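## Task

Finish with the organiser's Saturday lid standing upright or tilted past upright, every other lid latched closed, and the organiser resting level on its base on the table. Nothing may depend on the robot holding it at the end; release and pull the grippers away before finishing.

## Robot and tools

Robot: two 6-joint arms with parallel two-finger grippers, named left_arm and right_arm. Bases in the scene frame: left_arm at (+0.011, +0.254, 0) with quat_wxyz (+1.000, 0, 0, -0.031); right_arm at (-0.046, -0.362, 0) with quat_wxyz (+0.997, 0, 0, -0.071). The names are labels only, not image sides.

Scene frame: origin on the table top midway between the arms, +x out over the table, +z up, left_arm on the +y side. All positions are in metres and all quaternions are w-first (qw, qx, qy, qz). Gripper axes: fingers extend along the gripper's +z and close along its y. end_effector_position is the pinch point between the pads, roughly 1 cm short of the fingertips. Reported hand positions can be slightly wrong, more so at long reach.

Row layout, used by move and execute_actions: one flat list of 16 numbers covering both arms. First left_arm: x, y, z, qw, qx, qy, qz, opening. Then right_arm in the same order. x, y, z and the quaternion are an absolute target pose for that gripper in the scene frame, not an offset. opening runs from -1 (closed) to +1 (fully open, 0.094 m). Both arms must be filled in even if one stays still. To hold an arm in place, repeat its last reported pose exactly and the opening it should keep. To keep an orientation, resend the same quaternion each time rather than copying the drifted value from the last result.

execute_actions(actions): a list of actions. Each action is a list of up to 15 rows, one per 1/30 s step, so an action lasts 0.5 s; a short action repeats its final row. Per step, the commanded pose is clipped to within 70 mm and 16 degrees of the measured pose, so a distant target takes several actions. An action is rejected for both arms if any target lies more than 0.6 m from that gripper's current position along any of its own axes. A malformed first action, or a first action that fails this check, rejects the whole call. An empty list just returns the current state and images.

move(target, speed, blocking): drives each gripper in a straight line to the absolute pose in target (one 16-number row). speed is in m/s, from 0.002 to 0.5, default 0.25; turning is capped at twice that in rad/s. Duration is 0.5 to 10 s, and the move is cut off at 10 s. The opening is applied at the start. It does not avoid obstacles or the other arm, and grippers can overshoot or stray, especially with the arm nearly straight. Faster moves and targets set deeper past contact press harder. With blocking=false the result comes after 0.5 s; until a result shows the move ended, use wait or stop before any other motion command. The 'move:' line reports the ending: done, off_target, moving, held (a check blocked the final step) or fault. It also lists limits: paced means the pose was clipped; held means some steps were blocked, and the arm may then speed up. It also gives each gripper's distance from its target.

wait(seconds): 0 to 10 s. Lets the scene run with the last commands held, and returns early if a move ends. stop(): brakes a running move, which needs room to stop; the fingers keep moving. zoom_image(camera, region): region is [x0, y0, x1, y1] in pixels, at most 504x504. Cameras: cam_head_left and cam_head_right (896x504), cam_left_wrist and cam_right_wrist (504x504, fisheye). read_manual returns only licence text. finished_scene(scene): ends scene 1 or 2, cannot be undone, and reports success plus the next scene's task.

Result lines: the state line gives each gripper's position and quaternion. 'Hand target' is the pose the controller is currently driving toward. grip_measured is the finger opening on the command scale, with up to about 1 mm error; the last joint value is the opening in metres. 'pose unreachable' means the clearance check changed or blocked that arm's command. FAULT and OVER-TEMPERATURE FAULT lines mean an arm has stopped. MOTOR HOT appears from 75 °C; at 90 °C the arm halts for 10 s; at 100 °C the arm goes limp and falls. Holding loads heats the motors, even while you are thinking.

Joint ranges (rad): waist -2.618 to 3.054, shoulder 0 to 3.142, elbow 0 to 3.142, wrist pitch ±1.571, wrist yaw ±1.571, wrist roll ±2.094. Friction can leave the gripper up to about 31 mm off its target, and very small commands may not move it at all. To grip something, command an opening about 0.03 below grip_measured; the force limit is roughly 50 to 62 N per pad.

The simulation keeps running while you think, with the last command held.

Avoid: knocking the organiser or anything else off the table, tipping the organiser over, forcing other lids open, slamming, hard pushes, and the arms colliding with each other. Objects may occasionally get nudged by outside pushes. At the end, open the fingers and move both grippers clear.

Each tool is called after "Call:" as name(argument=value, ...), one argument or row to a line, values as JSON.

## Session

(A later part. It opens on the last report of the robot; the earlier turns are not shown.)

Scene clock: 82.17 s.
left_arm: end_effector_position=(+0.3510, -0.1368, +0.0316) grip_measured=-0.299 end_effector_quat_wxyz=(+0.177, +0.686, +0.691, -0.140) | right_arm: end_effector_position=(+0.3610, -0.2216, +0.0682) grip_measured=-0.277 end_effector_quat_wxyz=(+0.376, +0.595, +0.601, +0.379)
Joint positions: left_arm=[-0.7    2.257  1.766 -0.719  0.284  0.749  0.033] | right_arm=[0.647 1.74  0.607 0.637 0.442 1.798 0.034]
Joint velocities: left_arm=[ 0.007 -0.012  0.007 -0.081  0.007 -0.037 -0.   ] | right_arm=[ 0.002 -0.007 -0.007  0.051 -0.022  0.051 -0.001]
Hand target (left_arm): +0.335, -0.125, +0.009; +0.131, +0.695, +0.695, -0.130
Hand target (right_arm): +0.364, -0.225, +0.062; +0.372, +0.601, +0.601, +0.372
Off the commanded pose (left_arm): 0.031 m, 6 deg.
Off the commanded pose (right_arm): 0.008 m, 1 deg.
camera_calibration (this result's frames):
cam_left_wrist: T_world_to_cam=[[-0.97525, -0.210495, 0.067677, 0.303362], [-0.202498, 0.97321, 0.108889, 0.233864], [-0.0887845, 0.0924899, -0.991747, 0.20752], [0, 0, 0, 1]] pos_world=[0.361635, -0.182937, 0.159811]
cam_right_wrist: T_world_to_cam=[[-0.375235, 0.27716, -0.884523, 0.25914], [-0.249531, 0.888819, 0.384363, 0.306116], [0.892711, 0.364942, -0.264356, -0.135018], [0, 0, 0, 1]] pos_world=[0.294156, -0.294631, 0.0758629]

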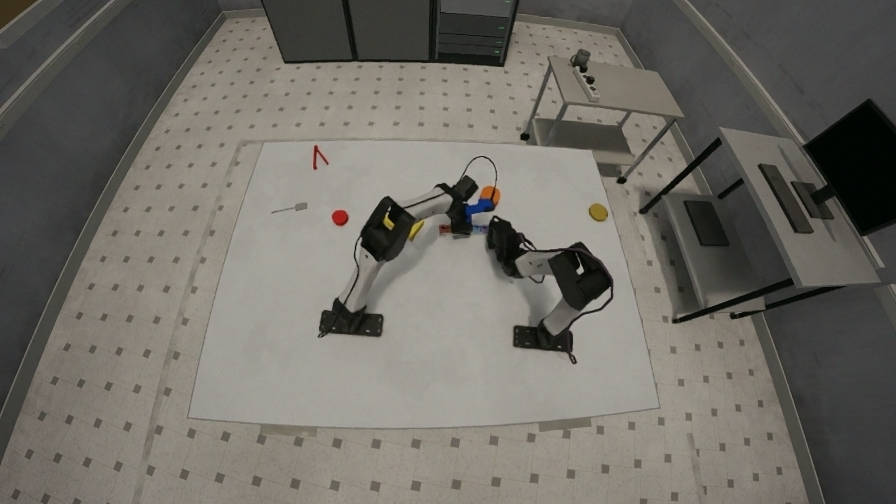

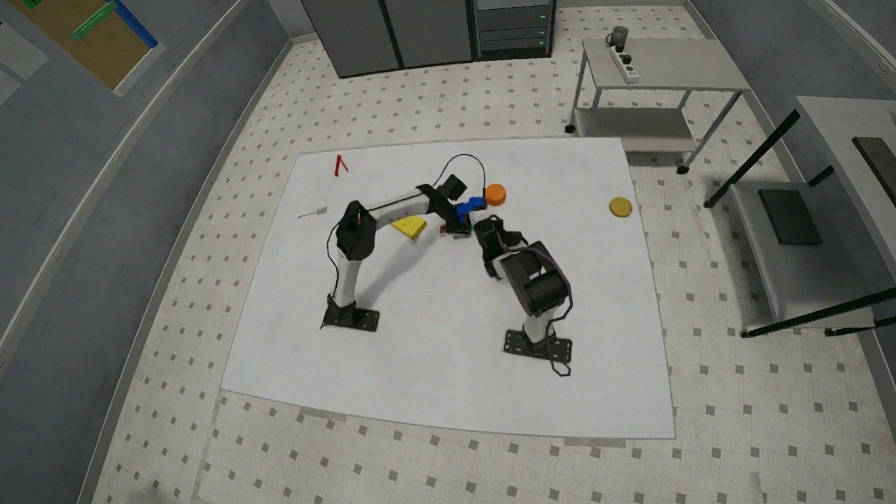

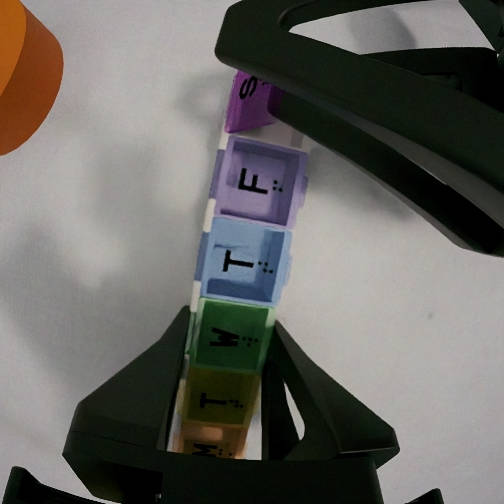

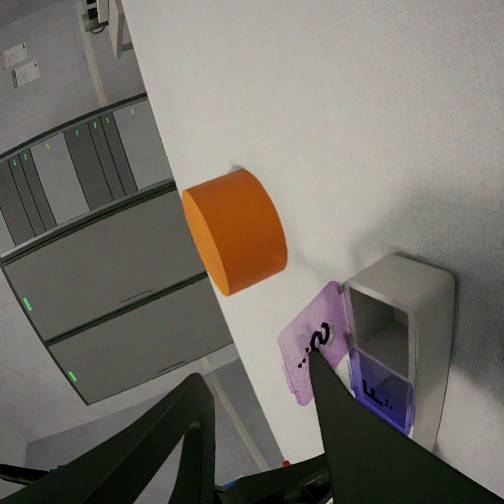

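Call:
move(
  target=[0.348,-0.133,0.022,0.165,0.688,0.691,-0.14,-0.34,0.394,-0.226,0.060,0.372,0.601,0.601,0.372,-0.28],
  speed=0.04,
)

Scene clock: 83.80 s.
left_arm: end_effector_position=(+0.3559, -0.1371, +0.0328) grip_measured=-0.299 end_effector_quat_wxyz=(+0.184, +0.681, +0.695, -0.139) | right_arm: end_effector_position=(+0.3889, -0.2225, +0.0671) grip_measured=-0.277 end_effector_quat_wxyz=(+0.375, +0.598, +0.597, +0.382)
Joint positions: left_arm=[-0.695  2.257  1.766 -0.703  0.282  0.74   0.033] | right_arm=[0.601 1.822 0.702 0.637 0.403 1.784 0.034]
Joint velocities: left_arm=[ 0.007 -0.012 -0.012  0.037 -0.022 -0.051 -0.   ] | right_arm=[-0.002  0.007  0.012  0.022  0.022 -0.007  0.001]
Hand target (left_arm): +0.348, -0.133, +0.022; +0.165, +0.689, +0.692, -0.140
Hand target (right_arm): +0.394, -0.227, +0.060; +0.372, +0.601, +0.601, +0.372
Off the commanded pose (left_arm): 0.014 m, 2 deg.
Off the commanded pose (right_arm): 0.009 m, 1 deg.
move: off_target (left_arm)
camera_calibration (this result's frames):
cam_left_wrist: T_world_to_cam=[[-0.972782, -0.223529, 0.0610786, 0.305546], [-0.217057, 0.971273, 0.0975429, 0.240329], [-0.0811276, 0.0816304, -0.993355, 0.20506], [0, 0, 0, 1]] pos_world=[0.366031, -0.181866, 0.161592]
cam_right_wrist: T_world_to_cam=[[-0.371154, 0.287762, -0.882857, 0.269558], [-0.246442, 0.886148, 0.392439, 0.31198], [0.895271, 0.363229, -0.257981, -0.161726], [0, 0, 0, 1]] pos_world=[0.321721, -0.295286, 0.0738262]

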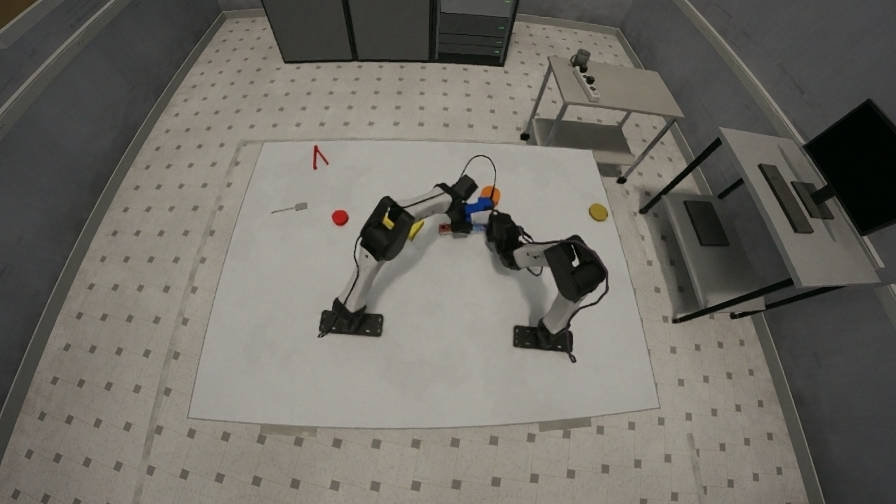

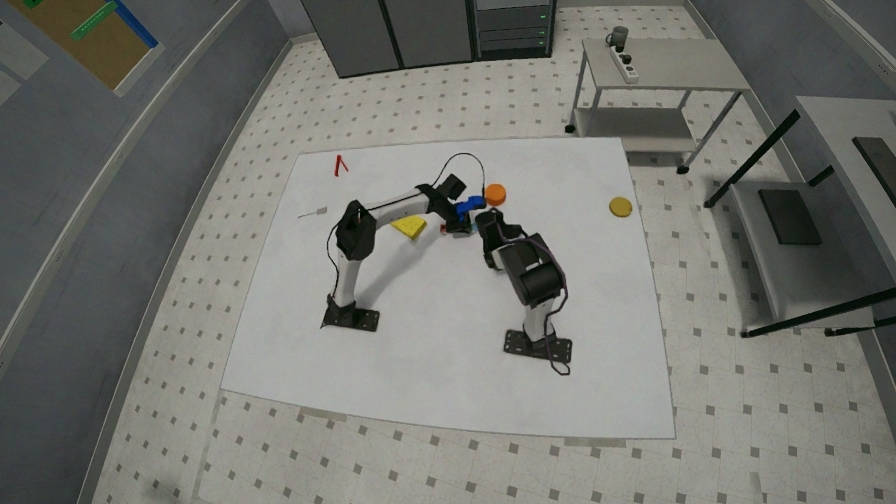

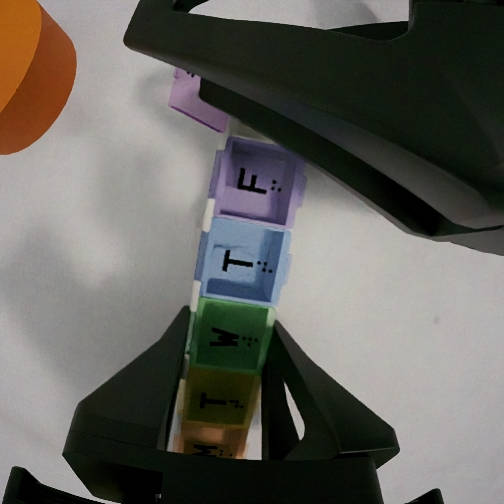

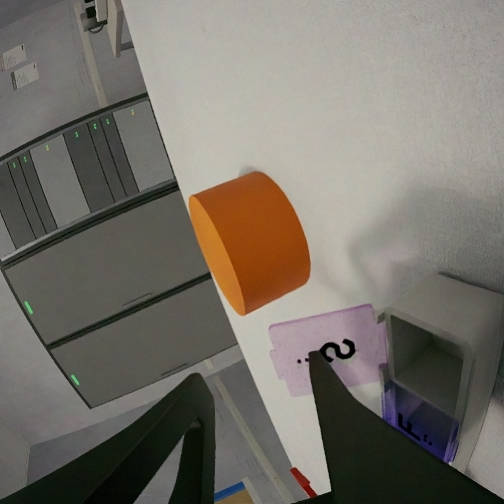

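Call:
move(
  target=[0.356,-0.137,0.033,0.184,0.681,0.695,-0.139,-0.34,0.29,-0.24,0.11,0.372,0.601,0.601,0.372,-0.28],
  speed=0.12,
)

Call:
move(
  target=[0.356,-0.137,0.033,0.184,0.681,0.695,-0.139,1,0.28,-0.36,0.15,0.372,0.601,0.601,0.372,-0.28],
  speed=0.15,
)

Call:
move(
  target=[0.34,-0.06,0.16,0.184,0.681,0.695,-0.139,1,0.28,-0.40,0.15,0.372,0.601,0.601,0.372,-0.28],
  speed=0.12,
)

Scene clock: 89.33 s.
left_arm: end_effector_position=(+0.3561, -0.1374, +0.0330) grip_measured=-0.299 end_effector_quat_wxyz=(+0.185, +0.680, +0.696, -0.140) | right_arm: end_effector_position=(+0.2983, -0.2373, +0.1205) grip_measured=-0.277 end_effector_quat_wxyz=(+0.376, +0.601, +0.593, +0.383)
Joint positions: left_arm=[-0.695  2.257  1.766 -0.702  0.282  0.737  0.033] | right_arm=[0.725 1.306 0.484 0.312 0.52  1.858 0.034]
Joint velocities: left_arm=[ 0.002  0.002  0.007 -0.037 -0.007 -0.022  0.   ] | right_arm=[ 0.002  0.002  0.007 -0.022 -0.022 -0.007  0.   ]
Hand target (left_arm): +0.356, -0.137, +0.033; +0.184, +0.681, +0.695, -0.139
Hand target (right_arm): +0.290, -0.238, +0.112; +0.372, +0.602, +0.601, +0.372
Off the commanded pose (left_arm): 0.000 m, 0 deg.
Off the commanded pose (right_arm): 0.014 m, 2 deg.
move: off_target (right_arm)
camera_calibration (this result's frames):
cam_left_wrist: T_world_to_cam=[[-0.972083, -0.226279, 0.062068, 0.30501], [-0.219834, 0.970783, 0.0961987, 0.24159], [-0.0820222, 0.0798684, -0.993425, 0.205327], [0, 0, 0, 1]] pos_world=[0.366446, -0.181913, 0.161805]
cam_right_wrist: T_world_to_cam=[[-0.365696, 0.295661, -0.882525, 0.287518], [-0.23852, 0.886768, 0.395919, 0.279247], [0.899653, 0.355285, -0.253766, -0.0651619], [0, 0, 0, 1]] pos_world=[0.230373, -0.309484, 0.126647]

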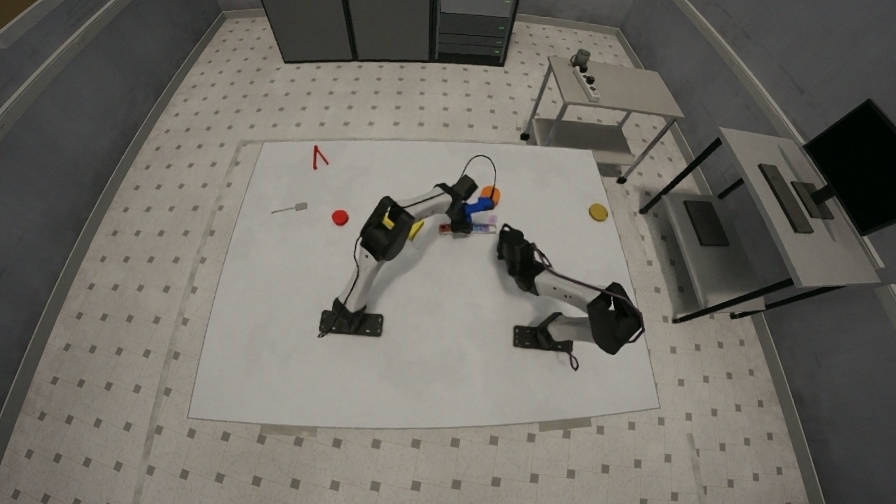

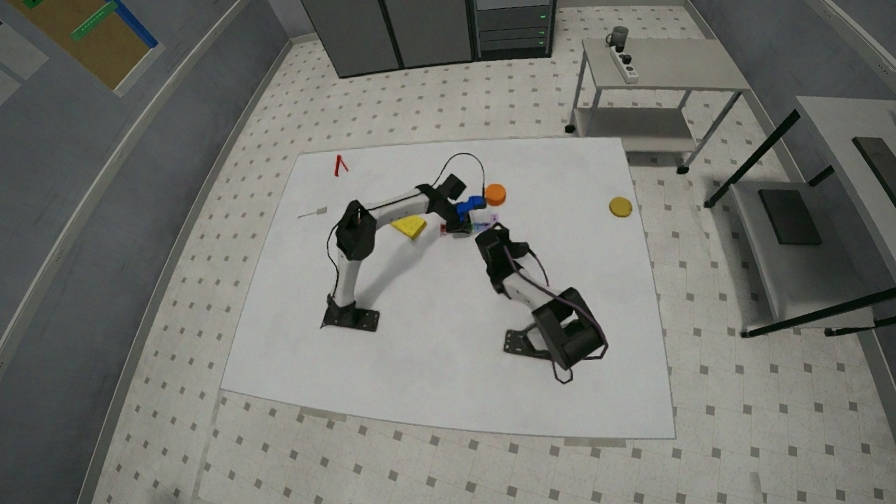

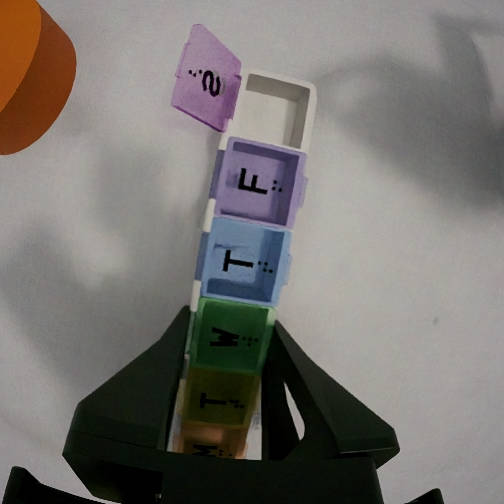

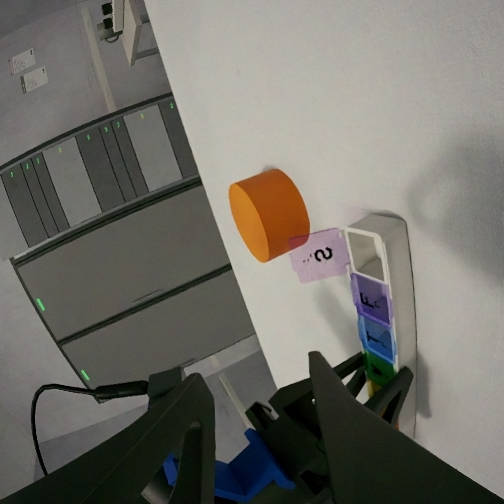

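Scene clock: 90.87 s.
left_arm: end_effector_position=(+0.3561, -0.1374, +0.0330) grip_measured=+1.000 end_effector_quat_wxyz=(+0.185, +0.680, +0.696, -0.140) | right_arm: end_effector_position=(+0.2826, -0.3590, +0.1556) grip_measured=-0.277 end_effector_quat_wxyz=(+0.378, +0.596, +0.598, +0.378)
Joint positions: left_arm=[-0.695  2.257  1.766 -0.702  0.282  0.737  0.094] | right_arm=[0.158 0.933 0.432 0.059 0.012 1.575 0.034]
Joint velocities: left_arm=[ 0.007 -0.007 -0.012  0.007  0.007 -0.081  0.   ] | right_arm=[-0.022 -0.007  0.007  0.007 -0.022  0.037  0.001]
Hand target (left_arm): +0.356, -0.137, +0.033; +0.184, +0.681, +0.695, -0.139
Hand target (right_arm): +0.279, -0.362, +0.152; +0.375, +0.599, +0.601, +0.372
Off the commanded pose (left_arm): 0.000 m, 0 deg.
Off the commanded pose (right_arm): 0.006 m, 1 deg.
move: done
camera_calibration (this result's frames):
cam_left_wrist: T_world_to_cam=[[-0.972083, -0.226279, 0.062068, 0.30501], [-0.219834, 0.970783, 0.0961987, 0.24159], [-0.0820222, 0.0798684, -0.993425, 0.205327], [0, 0, 0, 1]] pos_world=[0.366446, -0.181913, 0.161805]
cam_right_wrist: T_world_to_cam=[[-0.370643, 0.278668, -0.885984, 0.344625], [-0.244029, 0.891193, 0.382394, 0.374748], [0.896144, 0.357937, -0.262311, 0.00437734], [0, 0, 0, 1]] pos_world=[0.215259, -0.431576, 0.163179]

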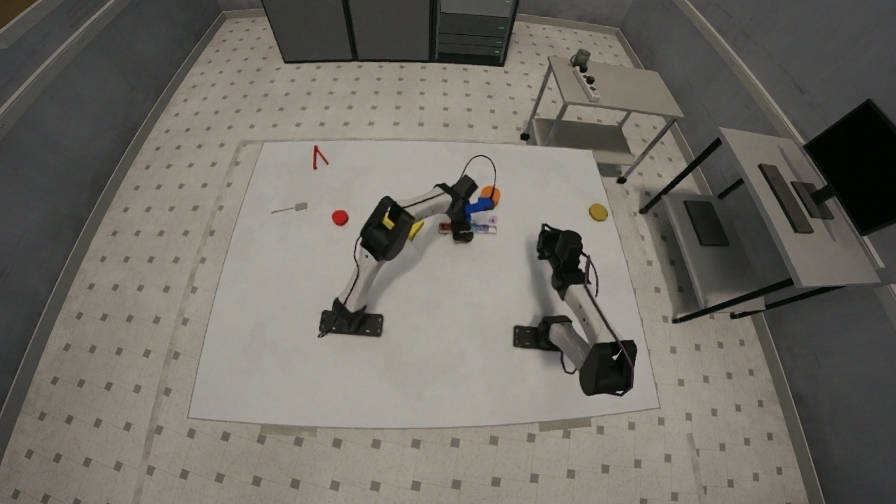

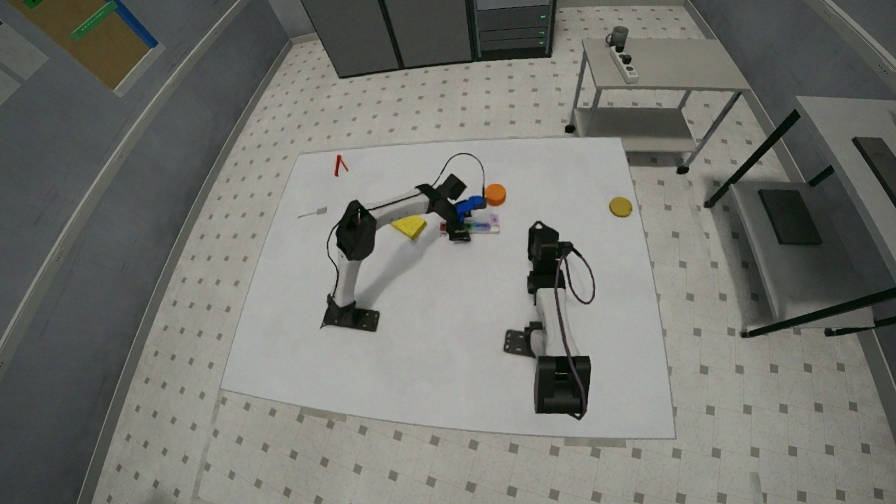

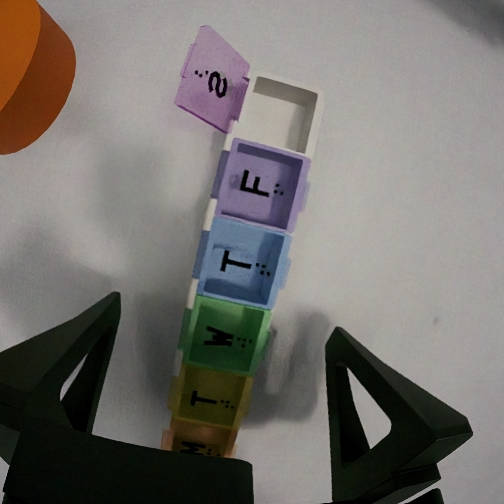

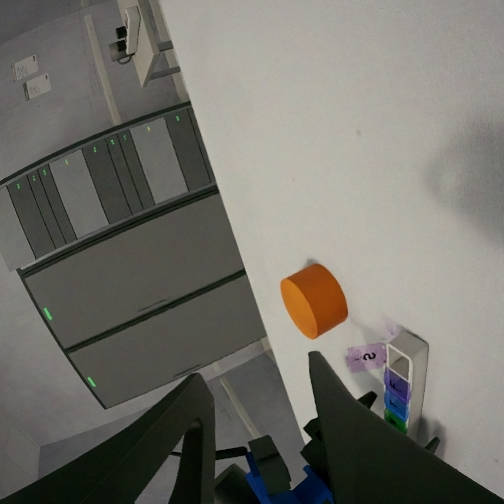

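Scene clock: 92.67 s.
left_arm: end_effector_position=(+0.3367, -0.0596, +0.1460) grip_measured=+1.000 end_effector_quat_wxyz=(+0.170, +0.682, +0.698, -0.135) | right_arm: end_effector_position=(+0.2795, -0.3978, +0.1569) grip_measured=-0.277 end_effector_quat_wxyz=(+0.382, +0.594, +0.598, +0.380)
Joint positions: left_arm=[-0.59   1.973  1.794 -1.075  0.307  0.846  0.094] | right_arm=[-0.066  0.933  0.432  0.059 -0.191  1.475  0.034]
Joint velocities: left_arm=[ 0.002 -0.012 -0.002 -0.051  0.066  0.007  0.   ] | right_arm=[-0.017 -0.012  0.012 -0.007 -0.007 -0.037  0.   ]
Hand target (left_arm): +0.339, -0.058, +0.159; +0.184, +0.681, +0.695, -0.138
Hand target (right_arm): +0.279, -0.401, +0.150; +0.373, +0.601, +0.601, +0.372
Off the commanded pose (left_arm): 0.014 m, 2 deg.
Off the commanded pose (right_arm): 0.007 m, 2 deg.
move: off_target (left_arm)
camera_calibration (this result's frames):
cam_left_wrist: T_world_to_cam=[[-0.971645, -0.225998, 0.069509, 0.295492], [-0.216154, 0.968159, 0.126273, 0.145157], [-0.0958333, 0.107668, -0.989557, 0.315552], [0, 0, 0, 1]] pos_world=[0.34873, -0.10773, 0.273388]
cam_right_wrist: T_world_to_cam=[[-0.363351, 0.275078, -0.890117, 0.352634], [-0.248088, 0.892353, 0.37704, 0.410514], [0.898014, 0.357825, -0.255994, 0.0198821], [0, 0, 0, 1]] pos_world=[0.212119, -0.47044, 0.164195]

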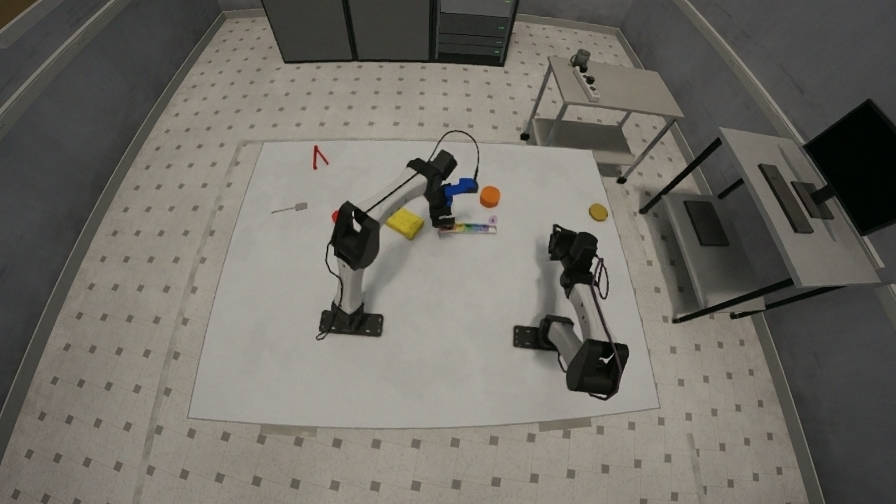

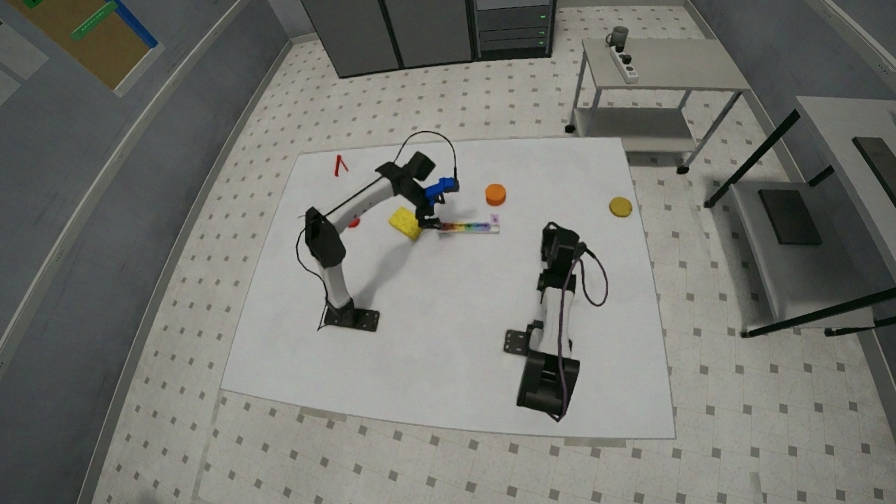

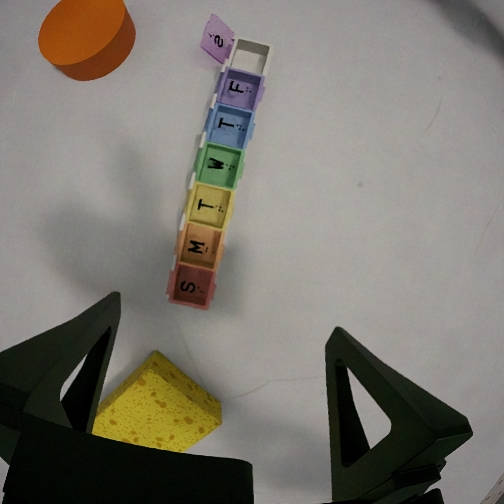

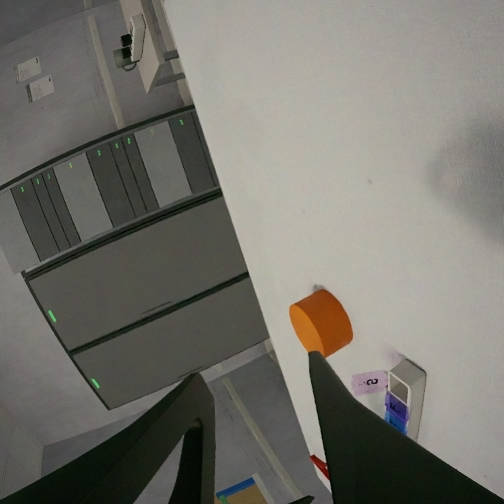

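Call:
finished_scene(
  scene=2,
)

The scene is finished: the task was done.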